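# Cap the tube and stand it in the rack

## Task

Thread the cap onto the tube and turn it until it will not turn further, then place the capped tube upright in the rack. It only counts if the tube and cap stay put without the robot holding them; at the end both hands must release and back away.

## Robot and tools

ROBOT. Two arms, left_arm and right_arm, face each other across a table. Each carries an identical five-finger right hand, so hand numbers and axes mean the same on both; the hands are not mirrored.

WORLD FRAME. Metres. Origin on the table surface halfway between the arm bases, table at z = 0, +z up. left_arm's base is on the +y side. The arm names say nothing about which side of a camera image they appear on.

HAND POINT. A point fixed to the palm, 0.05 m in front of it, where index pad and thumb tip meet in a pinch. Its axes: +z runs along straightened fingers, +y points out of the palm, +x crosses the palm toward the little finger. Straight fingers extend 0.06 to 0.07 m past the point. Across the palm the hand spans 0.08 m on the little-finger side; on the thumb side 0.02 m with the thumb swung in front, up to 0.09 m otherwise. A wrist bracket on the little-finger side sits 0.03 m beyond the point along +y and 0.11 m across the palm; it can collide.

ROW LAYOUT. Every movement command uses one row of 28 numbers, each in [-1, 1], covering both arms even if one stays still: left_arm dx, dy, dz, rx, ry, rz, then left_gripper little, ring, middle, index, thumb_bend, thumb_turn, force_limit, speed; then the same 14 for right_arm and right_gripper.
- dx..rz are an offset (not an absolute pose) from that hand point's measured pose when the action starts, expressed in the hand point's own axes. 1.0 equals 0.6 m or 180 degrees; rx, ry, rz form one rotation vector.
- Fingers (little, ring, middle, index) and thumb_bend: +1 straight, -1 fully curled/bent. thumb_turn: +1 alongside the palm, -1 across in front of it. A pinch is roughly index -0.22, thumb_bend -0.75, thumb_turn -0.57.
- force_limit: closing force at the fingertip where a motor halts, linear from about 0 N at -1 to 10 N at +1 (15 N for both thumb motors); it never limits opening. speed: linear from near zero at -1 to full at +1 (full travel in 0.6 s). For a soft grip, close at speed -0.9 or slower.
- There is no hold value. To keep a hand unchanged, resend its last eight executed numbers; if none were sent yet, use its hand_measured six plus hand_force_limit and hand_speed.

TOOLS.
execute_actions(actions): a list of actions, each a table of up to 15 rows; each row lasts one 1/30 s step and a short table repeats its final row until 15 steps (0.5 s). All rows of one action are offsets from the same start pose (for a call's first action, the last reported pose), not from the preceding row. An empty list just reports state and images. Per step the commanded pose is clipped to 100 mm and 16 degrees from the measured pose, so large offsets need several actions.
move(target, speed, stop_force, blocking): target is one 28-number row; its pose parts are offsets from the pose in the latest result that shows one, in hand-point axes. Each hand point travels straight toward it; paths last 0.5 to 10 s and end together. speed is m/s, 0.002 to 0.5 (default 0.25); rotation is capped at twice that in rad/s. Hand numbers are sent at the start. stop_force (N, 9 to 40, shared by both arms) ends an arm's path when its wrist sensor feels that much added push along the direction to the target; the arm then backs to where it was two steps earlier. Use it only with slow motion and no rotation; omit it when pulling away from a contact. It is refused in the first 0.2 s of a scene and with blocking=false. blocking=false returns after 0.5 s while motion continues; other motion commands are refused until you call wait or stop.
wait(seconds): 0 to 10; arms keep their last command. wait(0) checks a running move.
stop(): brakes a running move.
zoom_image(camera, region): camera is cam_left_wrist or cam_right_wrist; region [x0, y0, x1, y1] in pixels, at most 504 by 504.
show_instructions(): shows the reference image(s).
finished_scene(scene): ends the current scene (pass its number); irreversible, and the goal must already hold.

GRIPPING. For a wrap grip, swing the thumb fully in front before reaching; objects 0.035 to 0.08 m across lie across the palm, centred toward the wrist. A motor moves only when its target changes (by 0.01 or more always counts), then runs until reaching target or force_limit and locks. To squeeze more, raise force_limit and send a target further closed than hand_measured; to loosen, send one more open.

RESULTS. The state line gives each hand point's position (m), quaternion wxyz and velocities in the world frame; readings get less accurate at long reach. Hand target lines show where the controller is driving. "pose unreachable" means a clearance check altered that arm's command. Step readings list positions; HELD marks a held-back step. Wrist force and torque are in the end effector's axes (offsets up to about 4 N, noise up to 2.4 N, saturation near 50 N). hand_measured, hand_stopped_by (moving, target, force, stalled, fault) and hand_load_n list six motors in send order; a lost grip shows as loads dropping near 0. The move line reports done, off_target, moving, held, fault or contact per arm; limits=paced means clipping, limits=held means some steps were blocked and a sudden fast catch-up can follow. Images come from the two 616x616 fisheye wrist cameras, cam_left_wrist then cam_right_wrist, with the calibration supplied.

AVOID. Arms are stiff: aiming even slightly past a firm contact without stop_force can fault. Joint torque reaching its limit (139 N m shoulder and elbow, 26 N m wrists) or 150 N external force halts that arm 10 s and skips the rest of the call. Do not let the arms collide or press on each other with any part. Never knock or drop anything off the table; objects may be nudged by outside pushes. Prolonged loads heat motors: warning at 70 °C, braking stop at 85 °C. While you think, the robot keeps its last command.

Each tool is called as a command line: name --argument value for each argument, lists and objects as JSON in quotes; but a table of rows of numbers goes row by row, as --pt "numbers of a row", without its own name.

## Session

execute_actions --actions '[]'

Scene clock: 0.00 s.
left_arm: end_effector_position=(+0.2408, +0.4983, +0.4884) hand_measured=(+1.000, +1.000, +1.000, +1.000, +1.000, +1.000) hand_load_n=(+0.0, +0.0, +0.0, +0.0, +0.0, +0.0) hand_stopped_by=(target, target, target, target, target, target) hand_force_limit=0.00 hand_speed=-0.80 end_effector_quat_wxyz=(+0.030, +0.360, +0.932, -0.007) end_effector_velocity=(+0.000, +0.000, +0.000) end_effector_angular_velocity=(-0.001, -0.001, +0.001) | right_arm: end_effector_position=(+0.0938, -0.2800, +0.4871) hand_measured=(+1.000, +1.000, +1.000, +1.000, +1.000, +1.000) hand_load_n=(+0.0, +0.0, +0.0, +0.0, +0.0, +0.0) hand_stopped_by=(target, target, target, target, target, target) hand_force_limit=0.00 hand_speed=-0.80 end_effector_quat_wxyz=(-0.004, -0.396, +0.918, +0.012) end_effector_velocity=(-0.001, -0.000, +0.000) end_effector_angular_velocity=(+0.000, +0.001, -0.001)
Joint positions: left_arm=[ 0.547 -1.739  1.32   1.936  1.542 -1.905] | right_arm=[-1.163 -1.718  1.32   1.975  1.547 -1.912]
Joint velocities: left_arm=[ 0.001 -0.    -0.001 -0.001 -0.001  0.   ] | right_arm=[-0.    -0.001  0.001  0.001 -0.001  0.001]
Motor temperatures (°C, as the motors report them): left_arm=[22 23 24 28 36 28] | right_arm=[23 23 26 33 35 31]
Wrist force (N, on the end effector, along its own x y z axes, offset not removed): no reading
Wrist torque (N m, same axes, about the end effector's origin, offset not removed): no reading
Hand target (left_arm): +0.241, +0.498, +0.488; +0.030, +0.360, +0.932, -0.007
Hand target (right_arm): +0.094, -0.280, +0.487; -0.004, -0.396, +0.918, +0.012
camera_calibration (this result's frames):
cam_left_wrist: T_world_to_cam=[[0.750094, 0.660887, 0.0242217, -0.518747], [0.518547, -0.610483, 0.598682, -0.11296], [0.410448, -0.436508, -0.800621, 0.642834], [0, 0, 0, 1]] pos_world=[0.183834, 0.554475, 0.594858]
cam_right_wrist: T_world_to_cam=[[-0.608874, 0.792983, 0.0212206, 0.27686], [0.667529, 0.497728, 0.553779, -0.195597], [0.428575, 0.351347, -0.832393, 0.588693], [0, 0, 0, 1]] pos_world=[0.0468411, -0.329027, 0.592466]

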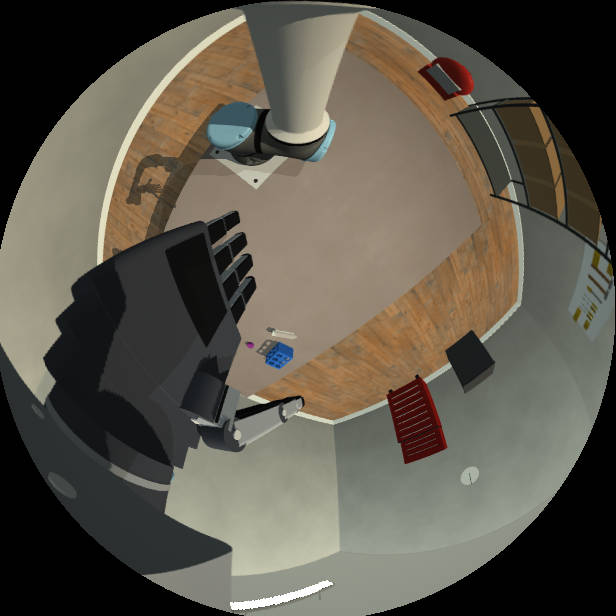

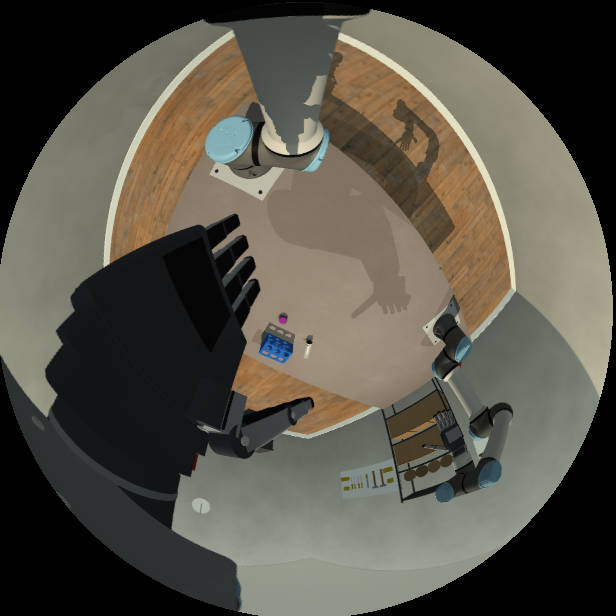

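zoom_image --camera "cam_left_wrist" --region '[235,310,315,390]'

zoom_image --camera "cam_right_wrist" --region '[250,300,330,380]'

Region (235, 310, 315, 390) of cam_left_wrist's 616x616 image, scaled by 6.300, with more detail than that image has.

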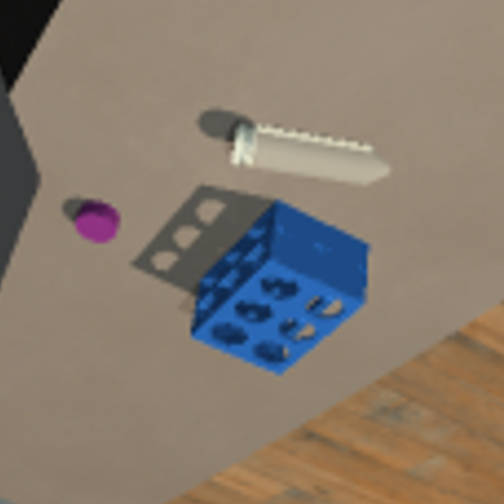

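Region (250, 300, 330, 380) of cam_right_wrist's 616x616 image, scaled by 6.300, with more detail than that image has.

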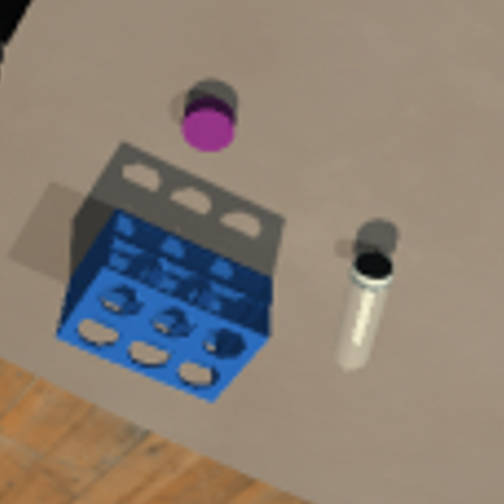

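move --target '[-0.776,-0.239,0.694,0.295,-0.198,-0.358,-1,-1,0.3,0.3,0.1,-1,0.3,0,-0.587,-0.24,0.64,0.282,-0.263,-0.44,-1,-1,0.3,0.3,0.1,-1,0.3,0]' --speed 0.3

zoom_image --camera "cam_left_wrist" --region '[280,180,480,380]'

zoom_image --camera "cam_right_wrist" --region '[280,180,480,380]'

Scene clock: 86.20 s.
left_arm: end_effector_position=(+0.5090, +0.0655, +0.0994) hand_measured=(-1.000, -1.000, +0.300, +0.300, +0.100, -1.000) hand_load_n=(+0.0, +0.0, +0.0, +0.0, +0.0, +0.0) hand_stopped_by=(target, target, target, target, target, target) hand_force_limit=0.30 hand_speed=0.00 end_effector_quat_wxyz=(-0.128, +0.208, -0.826, +0.509) end_effector_velocity=(+0.001, -0.002, -0.001) end_effector_angular_velocity=(-0.003, -0.001, +0.003) | right_arm: end_effector_position=(+0.4344, -0.1166, +0.1009) hand_measured=(-1.000, -1.000, +0.300, +0.300, +0.100, -1.000) hand_load_n=(+0.0, +0.0, +0.0, +0.0, +0.0, +0.0) hand_stopped_by=(target, target, target, target, target, target) hand_force_limit=0.30 hand_speed=0.00 end_effector_quat_wxyz=(+0.484, -0.787, +0.325, -0.202) end_effector_velocity=(+0.000, +0.001, -0.002) end_effector_angular_velocity=(+0.001, -0.000, +0.004)
Joint positions: left_arm=[ 0.683 -0.989  1.417  0.042  1.699 -3.077] | right_arm=[-1.228 -1.287  1.869 -0.086  1.237 -3.319]
Joint velocities: left_arm=[-0.001  0.003 -0.001 -0.006 -0.003 -0.003] | right_arm=[-0.001  0.003  0.001 -0.005 -0.005 -0.001]
Motor temperatures (°C, as the motors report them): left_arm=[22 23 24 28 36 28] | right_arm=[23 23 26 33 35 31]
Wrist force (N, on the end effector, along its own x y z axes, offset not removed): left_arm=[-0.1 3.4 2.3] | right_arm=[-3.6 -2.0 -0.7]
Wrist torque (N m, same axes, about the end effector's origin, offset not removed): left_arm=[0.65 -0.13 0.20] | right_arm=[-0.16 0.60 -0.31]
Hand target (left_arm): +0.509, +0.065, +0.099; +0.128, -0.208, +0.826, -0.509
Hand target (right_arm): +0.434, -0.117, +0.101; -0.484, +0.787, -0.325, +0.202
Off the commanded pose (left_arm): 0.001 m, 0 deg.
Off the commanded pose (right_arm): 0.001 m, 0 deg.
move: done
camera_calibration (this result's frames):
cam_left_wrist: T_world_to_cam=[[-0.116144, 0.453246, -0.883786, 0.120244], [0.519161, 0.78628, 0.335014, -0.348897], [0.846748, -0.419918, -0.32663, -0.237835], [0, 0, 0, 1]] pos_world=[0.396486, 0.119959, 0.145472]
cam_right_wrist: T_world_to_cam=[[-0.42305, -0.200328, -0.883684, 0.257574], [-0.890395, 0.272736, 0.364434, 0.379164], [0.168006, 0.941002, -0.293752, 0.191404], [0, 0, 0, 1]] pos_world=[0.414415, -0.231924, 0.145659]

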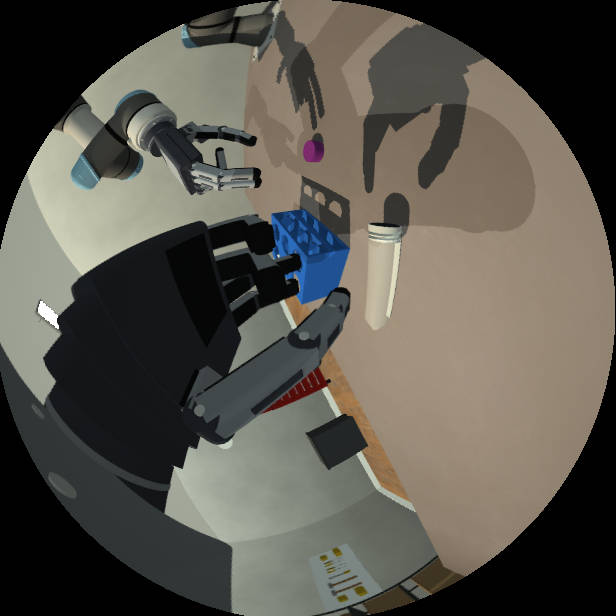

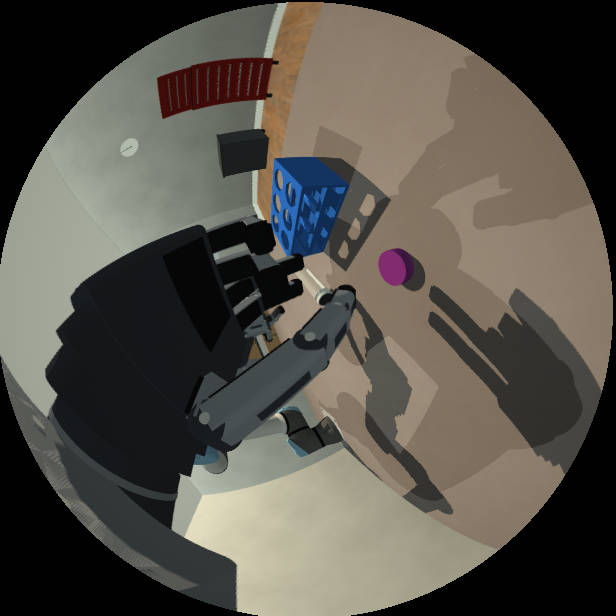

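Region (280, 180, 480, 380) of cam_left_wrist's 616x616 image, scaled by 2.520, with more detail than that image has.

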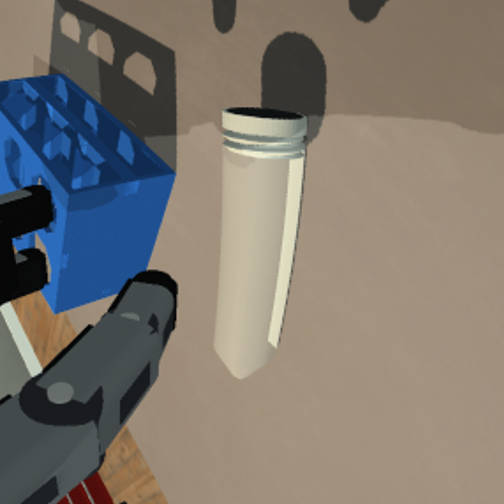

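Region (280, 180, 480, 380) of cam_right_wrist's 616x616 image, scaled by 2.520, with more detail than that image has.

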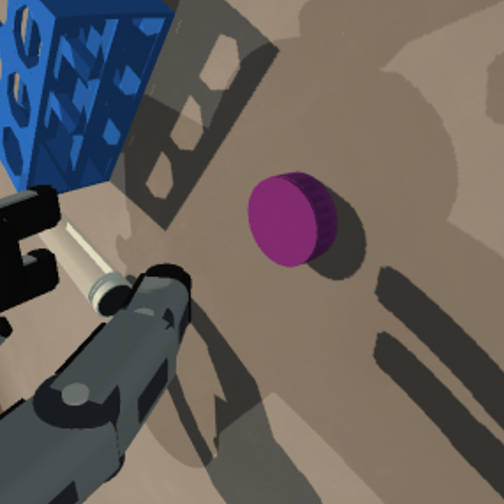

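move --target '[0.014,0.116,0.056,0,0,0,-1,-1,0.3,0.3,0.1,-1,0.3,0,-0.0125,0.118,0.0605,0,0,0,-1,-1,0.3,0.3,0.1,-1,0.3,0]' --speed 0.08

move --target '[0,0,0,0,0,0,-1,-1,-0.3,-0.3,-0.4,-1,0.3,-0.85,0,0,0,0,0,0,-1,-1,-0.3,-0.3,-0.4,-1,0.3,-0.85]'

move --target '[0,-0.22,-0.11,0,0,0,-1,-1,-0.3,-0.3,-0.4,-1,0.3,-0.85,0.1,-0.2,-0.2,0,0,0,-1,-1,-0.3,-0.3,-0.4,-1,0.3,-0.85]' --speed 0.15

Scene clock: 105.70 s.
left_arm: end_effector_position=(+0.5010, +0.0627, +0.0222) hand_measured=(-1.000, -1.000, +0.300, +0.300, +0.100, -1.000) hand_load_n=(+0.0, +0.0, +0.0, +0.0, +0.0, +0.0) hand_stopped_by=(target, target, target, target, target, target) hand_force_limit=0.30 hand_speed=0.00 end_effector_quat_wxyz=(-0.128, +0.208, -0.826, +0.509) end_effector_velocity=(+0.001, +0.001, -0.002) end_effector_angular_velocity=(+0.001, +0.000, +0.002) | right_arm: end_effector_position=(+0.4296, -0.1110, +0.0215) hand_measured=(-1.000, -1.000, +0.300, +0.300, +0.100, -1.000) hand_load_n=(+0.0, +0.0, +0.0, +0.0, +0.0, +0.0) hand_stopped_by=(target, target, target, target, target, target) hand_force_limit=0.30 hand_speed=0.00 end_effector_quat_wxyz=(+0.484, -0.787, +0.325, -0.202) end_effector_velocity=(-0.000, +0.000, -0.002) end_effector_angular_velocity=(+0.000, -0.000, +0.000)
Joint positions: left_arm=[ 0.668 -0.909  1.505 -0.126  1.685 -3.084] | right_arm=[-1.21  -1.162  1.946 -0.291  1.253 -3.31 ]
Joint velocities: left_arm=[ 0.002  0.002  0.002 -0.003 -0.001  0.   ] | right_arm=[ 0.     0.003  0.001 -0.005  0.    -0.   ]
Motor temperatures (°C, as the motors report them): left_arm=[22 23 24 28 36 28] | right_arm=[23 23 26 33 35 31]
Wrist force (N, on the end effector, along its own x y z axes, offset not removed): left_arm=[-4.1 1.1 -1.6] | right_arm=[0.8 0.1 -0.4]
Wrist torque (N m, same axes, about the end effector's origin, offset not removed): left_arm=[0.51 0.65 -0.10] | right_arm=[0.09 -0.12 0.21]
Hand target (left_arm): +0.501, +0.063, +0.022; +0.128, -0.208, +0.826, -0.509
Hand target (right_arm): +0.430, -0.111, +0.021; -0.484, +0.787, -0.325, +0.202
Off the commanded pose (left_arm): 0.000 m, 0 deg.
Off the commanded pose (right_arm): 0.000 m, 0 deg.
move: done
camera_calibration (this result's frames):
cam_left_wrist: T_world_to_cam=[[-0.116147, 0.453238, -0.88379, 0.052382], [0.519165, 0.786282, 0.335004, -0.316748], [0.846745, -0.419924, -0.326629, -0.257419], [0, 0, 0, 1]] pos_world=[0.388496, 0.117215, 0.068326]
cam_right_wrist: T_world_to_cam=[[-0.423062, -0.200352, -0.883673, 0.186545], [-0.890392, 0.272736, 0.364442, 0.402263], [0.167993, 0.940996, -0.293776, 0.163628], [0, 0, 0, 1]] pos_world=[0.409603, -0.22631, 0.0663131]

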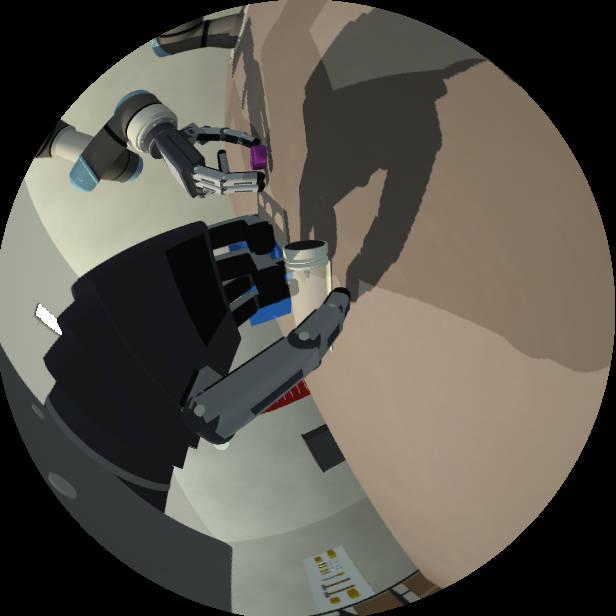

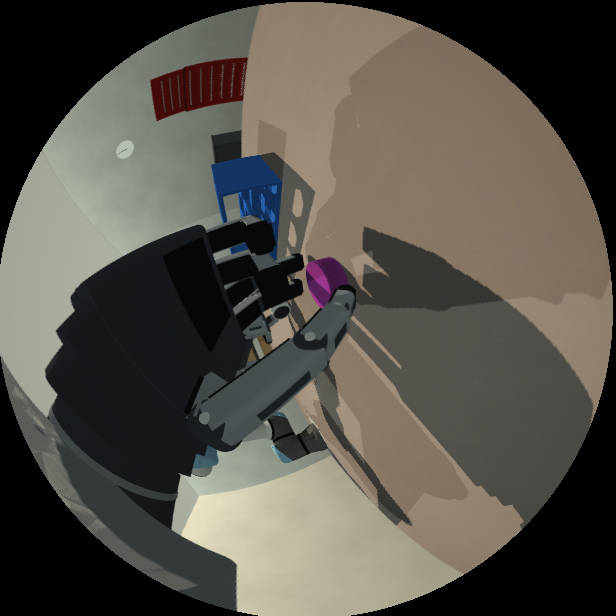

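Scene clock: 107.23 s.
left_arm: end_effector_position=(+0.5009, +0.0627, +0.0222) hand_measured=(-1.000, -1.000, +0.012, -0.004, -0.076, -1.000) hand_load_n=(+0.0, +0.0, +4.0, +7.5, +9.5, -1.5) hand_stopped_by=(target, target, force, force, force, target) hand_force_limit=0.30 hand_speed=-0.85 end_effector_quat_wxyz=(-0.128, +0.208, -0.826, +0.509) end_effector_velocity=(+0.002, +0.001, +0.000) end_effector_angular_velocity=(-0.001, -0.000, +0.003) | right_arm: end_effector_position=(+0.4296, -0.1110, +0.0215) hand_measured=(-1.000, -1.000, +0.070, +0.004, -0.066, -1.000) hand_load_n=(+0.0, +0.0, +5.5, +7.5, +10.0, -1.0) hand_stopped_by=(target, target, force, force, force, target) hand_force_limit=0.30 hand_speed=-0.85 end_effector_quat_wxyz=(+0.484, -0.787, +0.325, -0.202) end_effector_velocity=(-0.000, -0.000, -0.000) end_effector_angular_velocity=(+0.001, +0.001, -0.001)
Joint positions: left_arm=[ 0.668 -0.908  1.505 -0.126  1.685 -3.084] | right_arm=[-1.21  -1.162  1.946 -0.291  1.253 -3.31 ]
Joint velocities: left_arm=[ 0.003  0.    -0.001 -0.     0.    -0.   ] | right_arm=[-0.    -0.     0.001  0.     0.     0.002]
Motor temperatures (°C, as the motors report them): left_arm=[22 23 24 28 36 28] | right_arm=[23 23 26 33 35 31]
Wrist force (N, on the end effector, along its own x y z axes, offset not removed): left_arm=[-0.9 -1.6 1.3] | right_arm=[0.2 -3.8 -0.2]
Wrist torque (N m, same axes, about the end effector's origin, offset not removed): left_arm=[0.09 -0.11 0.06] | right_arm=[-0.40 0.00 -0.01]
Hand target (left_arm): +0.501, +0.063, +0.022; +0.128, -0.208, +0.826, -0.509
Hand target (right_arm): +0.430, -0.111, +0.022; -0.484, +0.787, -0.325, +0.202
Off the commanded pose (left_arm): 0.000 m, 0 deg.
Off the commanded pose (right_arm): 0.000 m, 0 deg.
move: done
camera_calibration (this result's frames):
cam_left_wrist: T_world_to_cam=[[-0.116195, 0.453305, -0.883749, 0.0523385], [0.519182, 0.786257, 0.335036, -0.31674], [0.846728, -0.419897, -0.326708, -0.257407], [0, 0, 0, 1]] pos_world=[0.388481, 0.117229, 0.0682766]
cam_right_wrist: T_world_to_cam=[[-0.423127, -0.200377, -0.883636, 0.186526], [-0.890364, 0.272749, 0.364499, 0.402253], [0.167974, 0.940987, -0.293816, 0.163628], [0, 0, 0, 1]] pos_world=[0.409591, -0.22631, 0.0662774]

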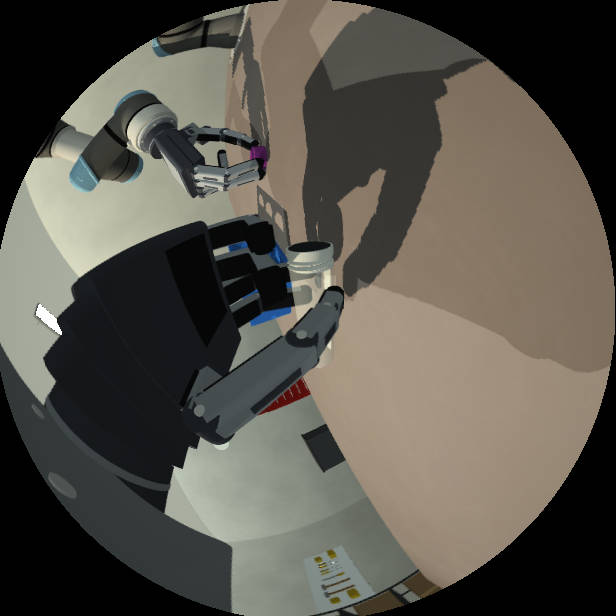

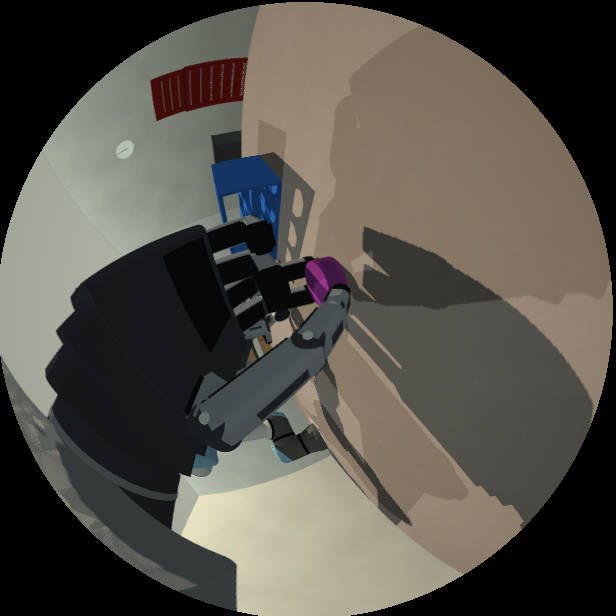

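Scene clock: 108.93 s.
left_arm: end_effector_position=(+0.5011, +0.0622, +0.1696) hand_measured=(-1.000, -1.000, +0.012, -0.004, -0.076, -1.000) hand_load_n=(+0.0, +0.0, +4.0, +7.0, +10.0, -1.5) hand_stopped_by=(target, target, force, force, force, target) hand_force_limit=0.30 hand_speed=-0.85 end_effector_quat_wxyz=(-0.128, +0.208, -0.826, +0.509) end_effector_velocity=(+0.000, +0.000, +0.001) end_effector_angular_velocity=(+0.001, -0.000, +0.000) | right_arm: end_effector_position=(+0.4341, -0.1906, +0.1824) hand_measured=(-1.000, -1.000, +0.070, +0.004, -0.066, -1.000) hand_load_n=(+0.0, +0.0, +5.0, +7.5, +10.5, -1.0) hand_stopped_by=(target, target, force, force, force, target) hand_force_limit=0.30 hand_speed=-0.85 end_effector_quat_wxyz=(+0.484, -0.787, +0.325, -0.202) end_effector_velocity=(+0.000, -0.001, +0.002) end_effector_angular_velocity=(-0.000, +0.001, -0.001)
Joint positions: left_arm=[ 0.668 -1.056  1.334  0.192  1.685 -3.084] | right_arm=[-1.416 -1.477  1.873  0.141  1.074 -3.42 ]
Joint velocities: left_arm=[-0.    -0.001 -0.003  0.004 -0.001  0.   ] | right_arm=[-0.003 -0.003 -0.003  0.007 -0.002 -0.002]
Motor temperatures (°C, as the motors report them): left_arm=[22 23 24 28 36 28] | right_arm=[23 23 26 33 35 31]
Wrist force (N, on the end effector, along its own x y z axes, offset not removed): left_arm=[-1.6 -0.8 -0.7] | right_arm=[-1.4 -1.9 0.4]
Wrist torque (N m, same axes, about the end effector's origin, offset not removed): left_arm=[0.13 0.26 -0.19] | right_arm=[-0.14 0.24 -0.10]
Hand target (left_arm): +0.501, +0.062, +0.170; +0.128, -0.208, +0.826, -0.509
Hand target (right_arm): +0.434, -0.191, +0.183; -0.484, +0.787, -0.325, +0.202
Off the commanded pose (left_arm): 0.000 m, 0 deg.
Off the commanded pose (right_arm): 0.000 m, 0 deg.
move: done
camera_calibration (this result's frames):
cam_left_wrist: T_world_to_cam=[[-0.116205, 0.453301, -0.88375, 0.182911], [0.519123, 0.78629, 0.335051, -0.365808], [0.846763, -0.41984, -0.32669, -0.209624], [0, 0, 0, 1]] pos_world=[0.388656, 0.116709, 0.21573]
cam_right_wrist: T_world_to_cam=[[-0.423004, -0.200218, -0.883731, 0.314663], [-0.8904, 0.272765, 0.364399, 0.369366], [0.168092, 0.941016, -0.293655, 0.285049], [0, 0, 0, 1]] pos_world=[0.414073, -0.305985, 0.227186]

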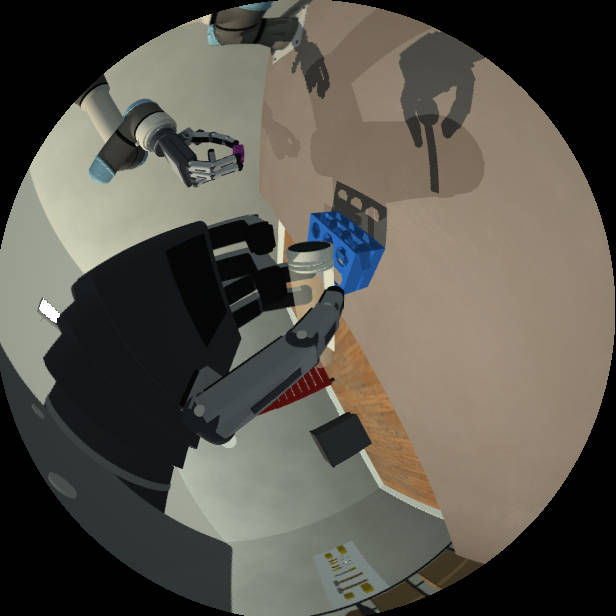

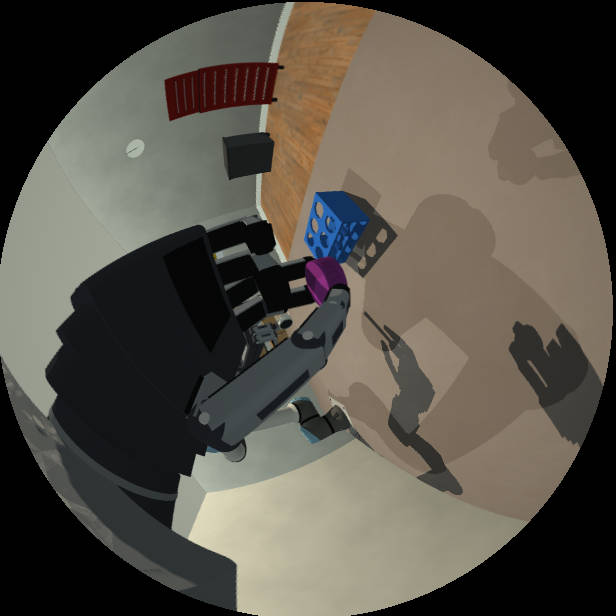

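move --target '[-0.015,-0.06,0.138,0.188,0.045,-0.508,-1,-1,-0.3,-0.3,-0.4,-1,0.3,-0.85,-0.08,0,0,0,0,0,-1,-1,-0.3,-0.3,-0.4,-1,0.3,-0.85]' --speed 0.3

move --target '[-0.04,0,0,0,0,0,-1,-1,-0.3,-0.3,-0.4,-1,0.3,-0.85,0,0,0,0,0,0,-1,-1,-0.3,-0.3,-0.4,-1,0.3,-0.85]' --speed 0.05

zoom_image --camera "cam_left_wrist" --region '[240,230,440,430]'

zoom_image --camera "cam_right_wrist" --region '[250,160,380,290]'

Scene clock: 131.47 s.
left_arm: end_effector_position=(+0.5516, -0.0129, +0.1646) hand_measured=(-1.000, -1.000, +0.012, -0.004, -0.076, -1.000) hand_load_n=(+0.0, +0.0, +4.0, +7.0, +10.0, -1.5) hand_stopped_by=(target, target, force, force, force, target) hand_force_limit=0.30 hand_speed=-0.85 end_effector_quat_wxyz=(+0.272, +0.653, -0.272, +0.653) end_effector_velocity=(+0.001, +0.000, -0.001) end_effector_angular_velocity=(-0.007, +0.008, +0.007) | right_arm: end_effector_position=(+0.4002, -0.1567, +0.1823) hand_measured=(-1.000, -1.000, +0.070, +0.004, -0.066, -1.000) hand_load_n=(+0.0, +0.0, +5.0, +7.5, +10.5, -1.0) hand_stopped_by=(target, target, force, force, force, target) hand_force_limit=0.30 hand_speed=-0.85 end_effector_quat_wxyz=(+0.484, -0.787, +0.325, -0.202) end_effector_velocity=(+0.000, +0.000, -0.000) end_effector_angular_velocity=(-0.001, -0.001, -0.000)
Joint positions: left_arm=[ 0.707 -0.945  1.514 -0.569  1.449 -4.712] | right_arm=[-1.295 -1.5    1.894  0.114  1.179 -3.354]
Joint velocities: left_arm=[-0.001  0.001  0.002 -0.002 -0.008 -0.011] | right_arm=[ 0.001  0.     0.    -0.001  0.001 -0.   ]
Motor temperatures (°C, as the motors report them): left_arm=[22 23 24 28 36 28] | right_arm=[23 23 26 33 35 31]
Wrist force (N, on the end effector, along its own x y z axes, offset not removed): left_arm=[-1.2 0.5 -0.2] | right_arm=[-0.9 -0.5 0.0]
Wrist torque (N m, same axes, about the end effector's origin, offset not removed): left_arm=[0.33 0.12 0.00] | right_arm=[-0.15 0.13 -0.17]
Hand target (left_arm): +0.552, -0.013, +0.165; +0.272, +0.653, -0.272, +0.652
Hand target (right_arm): +0.400, -0.157, +0.182; -0.484, +0.787, -0.325, +0.202
Off the commanded pose (left_arm): 0.000 m, 0 deg.
Off the commanded pose (right_arm): 0.000 m, 0 deg.
move: done
camera_calibration (this result's frames):
cam_left_wrist: T_world_to_cam=[[-0.711659, -0.693457, -0.112512, 0.405155], [-0.317735, 0.460549, -0.828817, 0.317733], [0.626566, -0.554087, -0.54809, -0.129323], [0, 0, 0, 1]] pos_world=[0.470317, 0.0629695, 0.238047]
cam_right_wrist: T_world_to_cam=[[-0.423067, -0.200285, -0.883686, 0.307063], [-0.890379, 0.272768, 0.364449, 0.329994], [0.168048, 0.941001, -0.293729, 0.258813], [0, 0, 0, 1]] pos_world=[0.380235, -0.272055, 0.227102]

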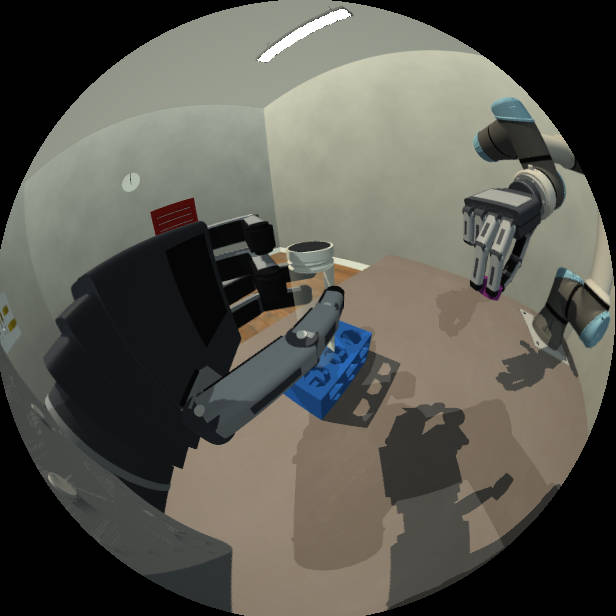

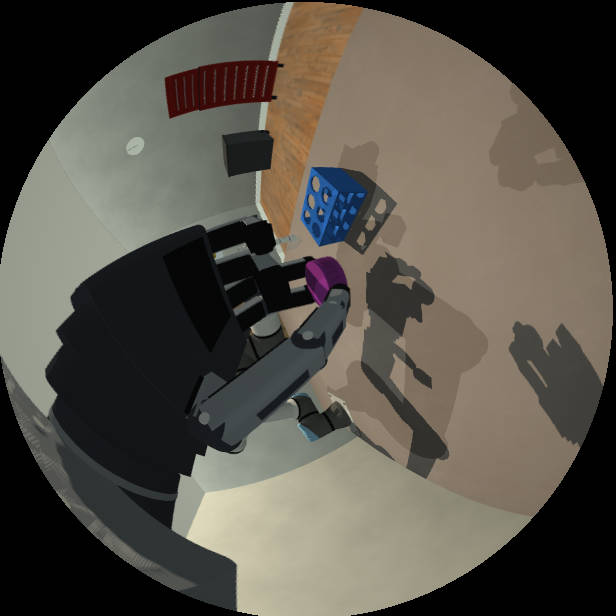

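Scene clock: 132.30 s.
left_arm: end_effector_position=(+0.5516, -0.0128, +0.1408) hand_measured=(-1.000, -1.000, +0.012, -0.004, -0.076, -1.000) hand_load_n=(+0.0, +0.0, +4.0, +7.0, +10.0, -1.5) hand_stopped_by=(target, target, force, force, force, target) hand_force_limit=0.30 hand_speed=-0.85 end_effector_quat_wxyz=(+0.272, +0.653, -0.272, +0.653) end_effector_velocity=(+0.001, +0.002, -0.002) end_effector_angular_velocity=(+0.000, +0.000, +0.003) | right_arm: end_effector_position=(+0.4002, -0.1567, +0.1823) hand_measured=(-1.000, -1.000, +0.070, +0.004, -0.066, -1.000) hand_load_n=(+0.0, +0.0, +5.0, +7.5, +10.5, -1.0) hand_stopped_by=(target, target, force, force, force, target) hand_force_limit=0.30 hand_speed=-0.85 end_effector_quat_wxyz=(+0.484, -0.787, +0.325, -0.202) end_effector_velocity=(+0.000, -0.000, +0.000) end_effector_angular_velocity=(-0.000, -0.000, -0.001)
Joint positions: left_arm=[ 0.707 -0.913  1.532 -0.618  1.449 -4.712] | right_arm=[-1.295 -1.5    1.894  0.114  1.179 -3.354]
Joint velocities: left_arm=[ 0.002  0.003  0.002 -0.005 -0.    -0.   ] | right_arm=[-0.    -0.    -0.     0.     0.001  0.   ]
Motor temperatures (°C, as the motors report them): left_arm=[22 23 24 28 36 28] | right_arm=[23 23 26 33 35 31]
Wrist force (N, on the end effector, along its own x y z axes, offset not removed): left_arm=[-1.8 0.3 -0.3] | right_arm=[-0.4 -1.7 0.7]
Wrist torque (N m, same axes, about the end effector's origin, offset not removed): left_arm=[0.19 0.19 -0.25] | right_arm=[-0.15 0.24 0.18]
Hand target (left_arm): +0.552, -0.013, +0.141; +0.272, +0.653, -0.272, +0.653
Hand target (right_arm): +0.400, -0.157, +0.182; -0.484, +0.787, -0.325, +0.202
Off the commanded pose (left_arm): 0.000 m, 0 deg.
Off the commanded pose (right_arm): 0.000 m, 0 deg.
move: done
camera_calibration (this result's frames):
cam_left_wrist: T_world_to_cam=[[-0.711688, -0.693427, -0.11251, 0.402498], [-0.31772, 0.460563, -0.828816, 0.297967], [0.626541, -0.554112, -0.548093, -0.142332], [0, 0, 0, 1]] pos_world=[0.4703, 0.0630025, 0.214233]
cam_right_wrist: T_world_to_cam=[[-0.423067, -0.200285, -0.883686, 0.307062], [-0.890379, 0.272769, 0.364448, 0.329987], [0.168049, 0.941001, -0.293729, 0.258807], [0, 0, 0, 1]] pos_world=[0.380229, -0.272048, 0.227102]

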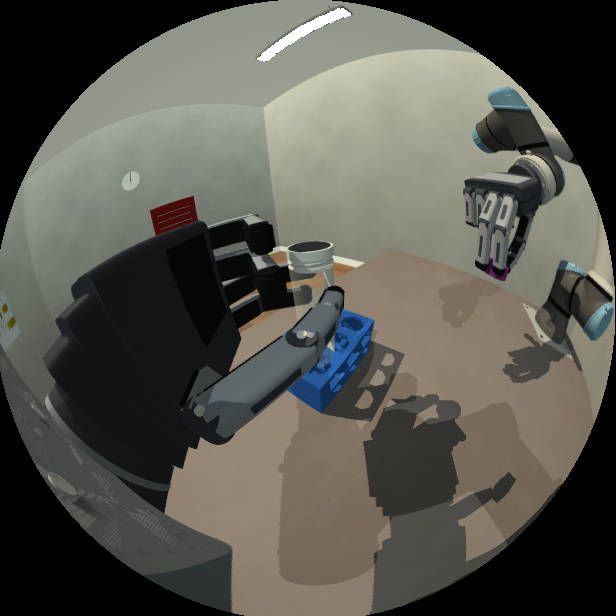

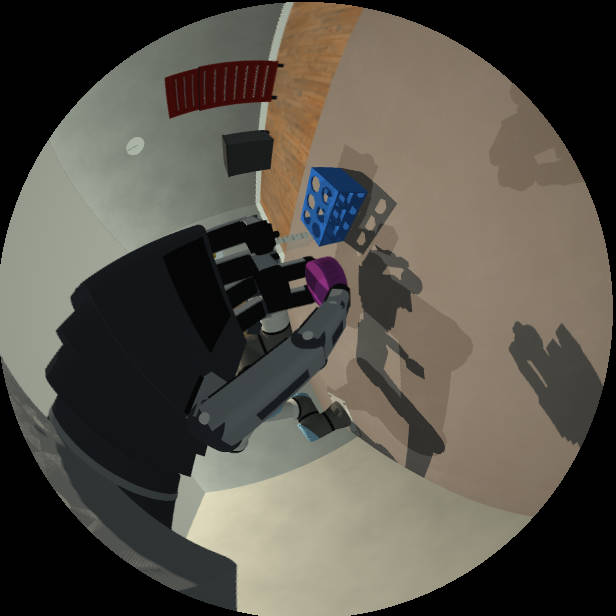

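Region (240, 230, 440, 430) of cam_left_wrist's 616x616 image, scaled by 2.520, with more detail than that image has.

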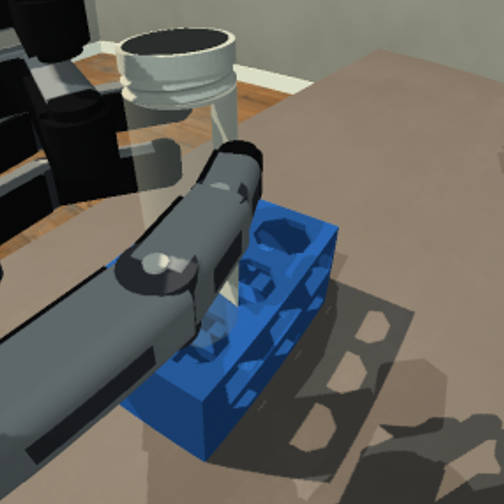

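Region (250, 160, 380, 290) of cam_right_wrist's 616x616 image, scaled by 3.877, with more detail than that image has.

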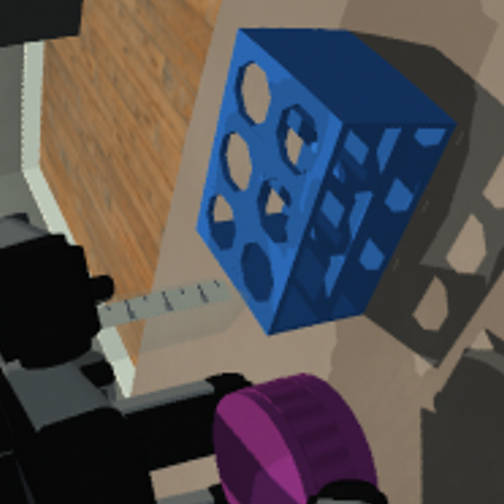

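move --target '[0,-0.005,0.015,0,0,0,-1,-1,-0.3,-0.3,-0.4,-1,0.3,-0.85,0,0,0,0,0,0,-1,-1,-0.3,-0.3,-0.4,-1,0.3,-0.85]'

move --target '[-0.025,0,0,0,0,0,-1,-1,-0.3,-0.3,-0.4,-1,0.3,-0.85,0,0,0,0,0,0,-1,-1,-0.3,-0.3,-0.4,-1,0.3,-0.85]' --speed 0.02

zoom_image --camera "cam_left_wrist" --region '[280,290,380,390]'

zoom_image --camera "cam_right_wrist" --region '[270,190,350,270]'

Scene clock: 143.47 s.
left_arm: end_effector_position=(+0.5599, -0.0170, +0.1408) hand_measured=(-1.000, -1.000, +0.012, -0.004, -0.076, -1.000) hand_load_n=(+0.0, +0.0, +4.0, +7.0, +10.0, -1.5) hand_stopped_by=(target, target, force, force, force, target) hand_force_limit=0.30 hand_speed=-0.85 end_effector_quat_wxyz=(+0.272, +0.653, -0.272, +0.653) end_effector_velocity=(+0.001, -0.002, +0.000) end_effector_angular_velocity=(-0.001, -0.001, -0.001) | right_arm: end_effector_position=(+0.4002, -0.1567, +0.1823) hand_measured=(-1.000, -1.000, +0.070, +0.004, -0.066, -1.000) hand_load_n=(+0.0, +0.0, +5.0, +7.5, +10.5, -1.0) hand_stopped_by=(target, target, force, force, force, target) hand_force_limit=0.30 hand_speed=-0.85 end_effector_quat_wxyz=(+0.484, -0.787, +0.325, -0.202) end_effector_velocity=(-0.000, -0.000, -0.000) end_effector_angular_velocity=(-0.001, -0.001, +0.001)
Joint positions: left_arm=[ 0.713 -0.895  1.499 -0.603  1.456 -4.712] | right_arm=[-1.295 -1.5    1.894  0.114  1.179 -3.354]
Joint velocities: left_arm=[ 0.     0.003 -0.006  0.001  0.001  0.   ] | right_arm=[ 0.    -0.001  0.     0.001 -0.    -0.002]
Motor temperatures (°C, as the motors report them): left_arm=[22 23 24 28 36 28] | right_arm=[23 23 26 33 35 31]
Wrist force (N, on the end effector, along its own x y z axes, offset not removed): left_arm=[-2.8 1.7 -3.8] | right_arm=[1.6 -1.0 -1.1]
Wrist torque (N m, same axes, about the end effector's origin, offset not removed): left_arm=[0.51 0.54 -0.15] | right_arm=[-0.04 -0.13 0.27]
Hand target (left_arm): +0.560, -0.017, +0.141; +0.272, +0.653, -0.272, +0.653
Hand target (right_arm): +0.400, -0.157, +0.182; -0.484, +0.787, -0.325, +0.202
Off the commanded pose (left_arm): 0.000 m, 0 deg.
Off the commanded pose (right_arm): 0.000 m, 0 deg.
move: done
camera_calibration (this result's frames):
cam_left_wrist: T_world_to_cam=[[-0.711676, -0.693438, -0.112522, 0.405505], [-0.317714, 0.460561, -0.828819, 0.302534], [0.626558, -0.554101, -0.548085, -0.1499], [0, 0, 0, 1]] pos_world=[0.478629, 0.0587973, 0.214216]
cam_right_wrist: T_world_to_cam=[[-0.423066, -0.200284, -0.883686, 0.307062], [-0.890383, 0.272747, 0.364455, 0.329979], [0.168029, 0.941008, -0.293719, 0.258812], [0, 0, 0, 1]] pos_world=[0.380228, -0.272045, 0.227102]

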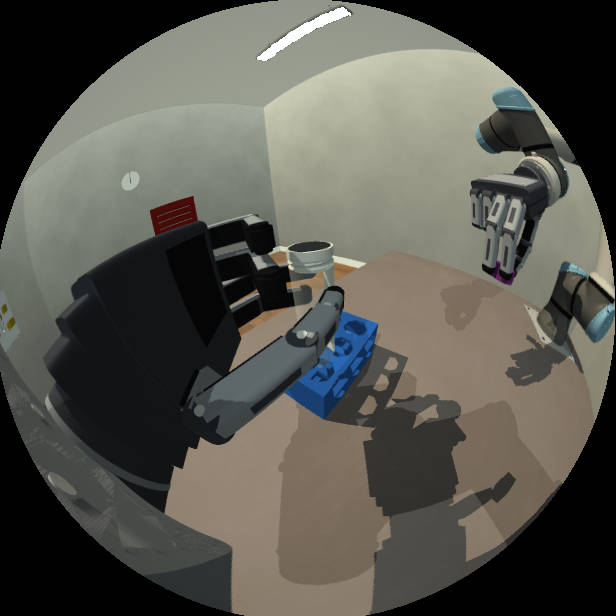

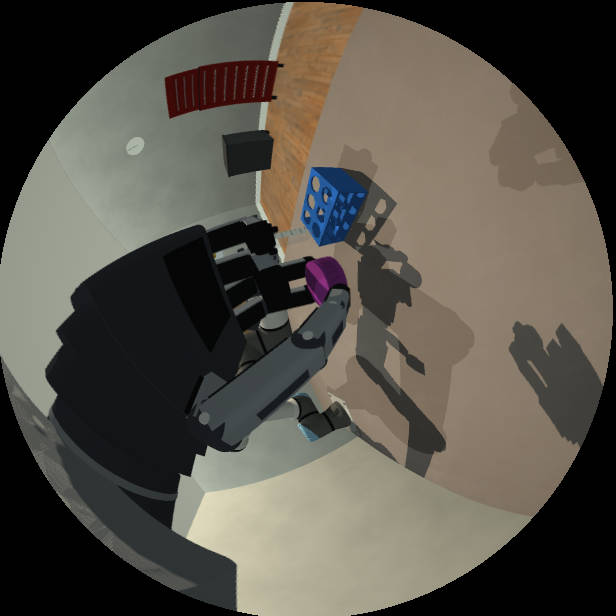

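Scene clock: 144.50 s.
left_arm: end_effector_position=(+0.5599, -0.0170, +0.1260) hand_measured=(-1.000, -1.000, +0.012, -0.004, -0.076, -1.000) hand_load_n=(+0.0, +0.0, +4.0, +7.0, +10.0, -1.5) hand_stopped_by=(target, target, force, force, force, target) hand_force_limit=0.30 hand_speed=-0.85 end_effector_quat_wxyz=(+0.272, +0.653, -0.272, +0.653) end_effector_velocity=(+0.000, +0.000, -0.001) end_effector_angular_velocity=(-0.001, -0.001, +0.001) | right_arm: end_effector_position=(+0.4002, -0.1567, +0.1823) hand_measured=(-1.000, -1.000, +0.070, +0.004, -0.066, -1.000) hand_load_n=(+0.0, +0.0, +5.0, +7.5, +10.5, -1.0) hand_stopped_by=(target, target, force, force, force, target) hand_force_limit=0.30 hand_speed=-0.85 end_effector_quat_wxyz=(+0.484, -0.787, +0.325, -0.202) end_effector_velocity=(+0.000, +0.000, +0.000) end_effector_angular_velocity=(+0.001, +0.000, -0.000)
Joint positions: left_arm=[ 0.713 -0.875  1.508 -0.633  1.456 -4.712] | right_arm=[-1.295 -1.5    1.894  0.114  1.179 -3.354]
Joint velocities: left_arm=[-0.     0.002  0.001 -0.005 -0.001  0.   ] | right_arm=[-0.     0.    -0.001  0.    -0.     0.001]
Motor temperatures (°C, as the motors report them): left_arm=[22 23 24 28 36 28] | right_arm=[23 23 26 33 35 31]
Wrist force (N, on the end effector, along its own x y z axes, offset not removed): left_arm=[-6.0 -1.3 -0.3] | right_arm=[-1.7 -3.9 0.3]
Wrist torque (N m, same axes, about the end effector's origin, offset not removed): left_arm=[-0.02 0.86 -0.37] | right_arm=[-0.59 0.33 -0.07]
Hand target (left_arm): +0.560, -0.017, +0.126; +0.272, +0.653, -0.272, +0.653
Hand target (right_arm): +0.400, -0.157, +0.182; -0.484, +0.787, -0.325, +0.202
Off the commanded pose (left_arm): 0.000 m, 0 deg.
Off the commanded pose (right_arm): 0.000 m, 0 deg.
move: done
camera_calibration (this result's frames):
cam_left_wrist: T_world_to_cam=[[-0.711679, -0.693435, -0.112523, 0.403859], [-0.317715, 0.460565, -0.828817, 0.290215], [0.626554, -0.554101, -0.548089, -0.158019], [0, 0, 0, 1]] pos_world=[0.478631, 0.0588283, 0.19937]
cam_right_wrist: T_world_to_cam=[[-0.423066, -0.200284, -0.883686, 0.307062], [-0.890383, 0.272748, 0.364455, 0.329979], [0.168029, 0.941008, -0.29372, 0.258812], [0, 0, 0, 1]] pos_world=[0.380227, -0.272045, 0.227102]

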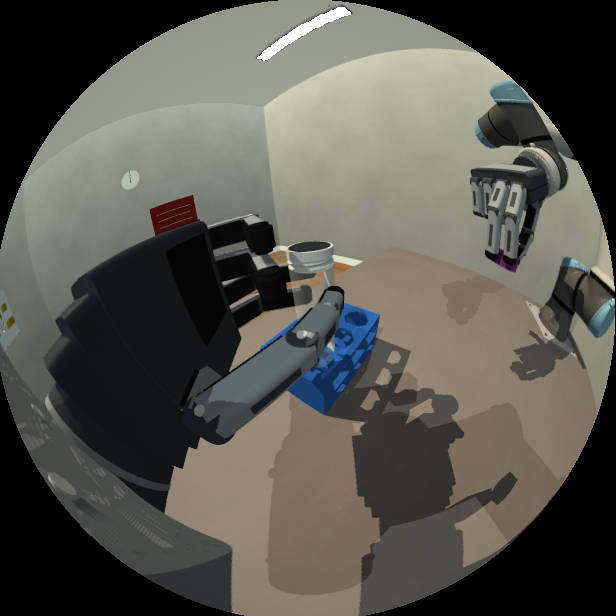

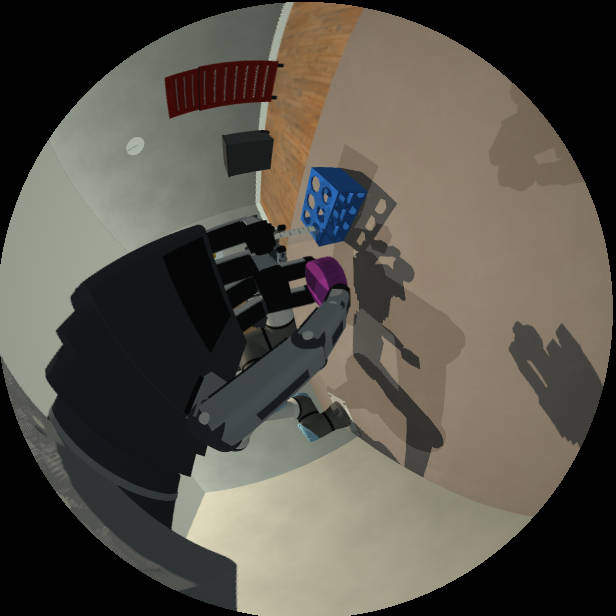

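Region (280, 290, 380, 390) of cam_left_wrist's 616x616 image, scaled by 5.040, with more detail than that image has.

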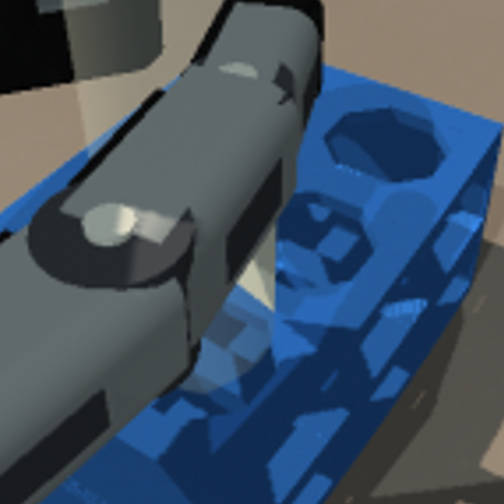

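Region (270, 190, 350, 270) of cam_right_wrist's 616x616 image, scaled by 6.300, with more detail than that image has.

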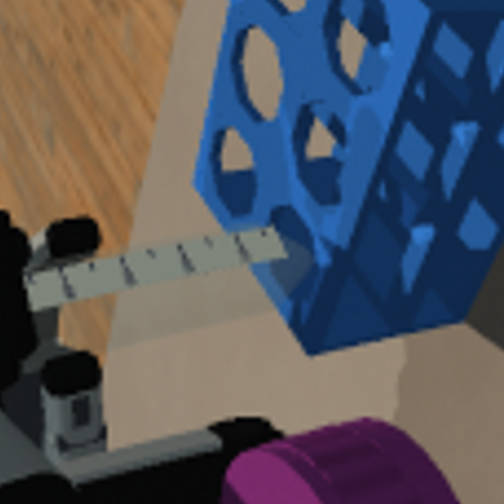

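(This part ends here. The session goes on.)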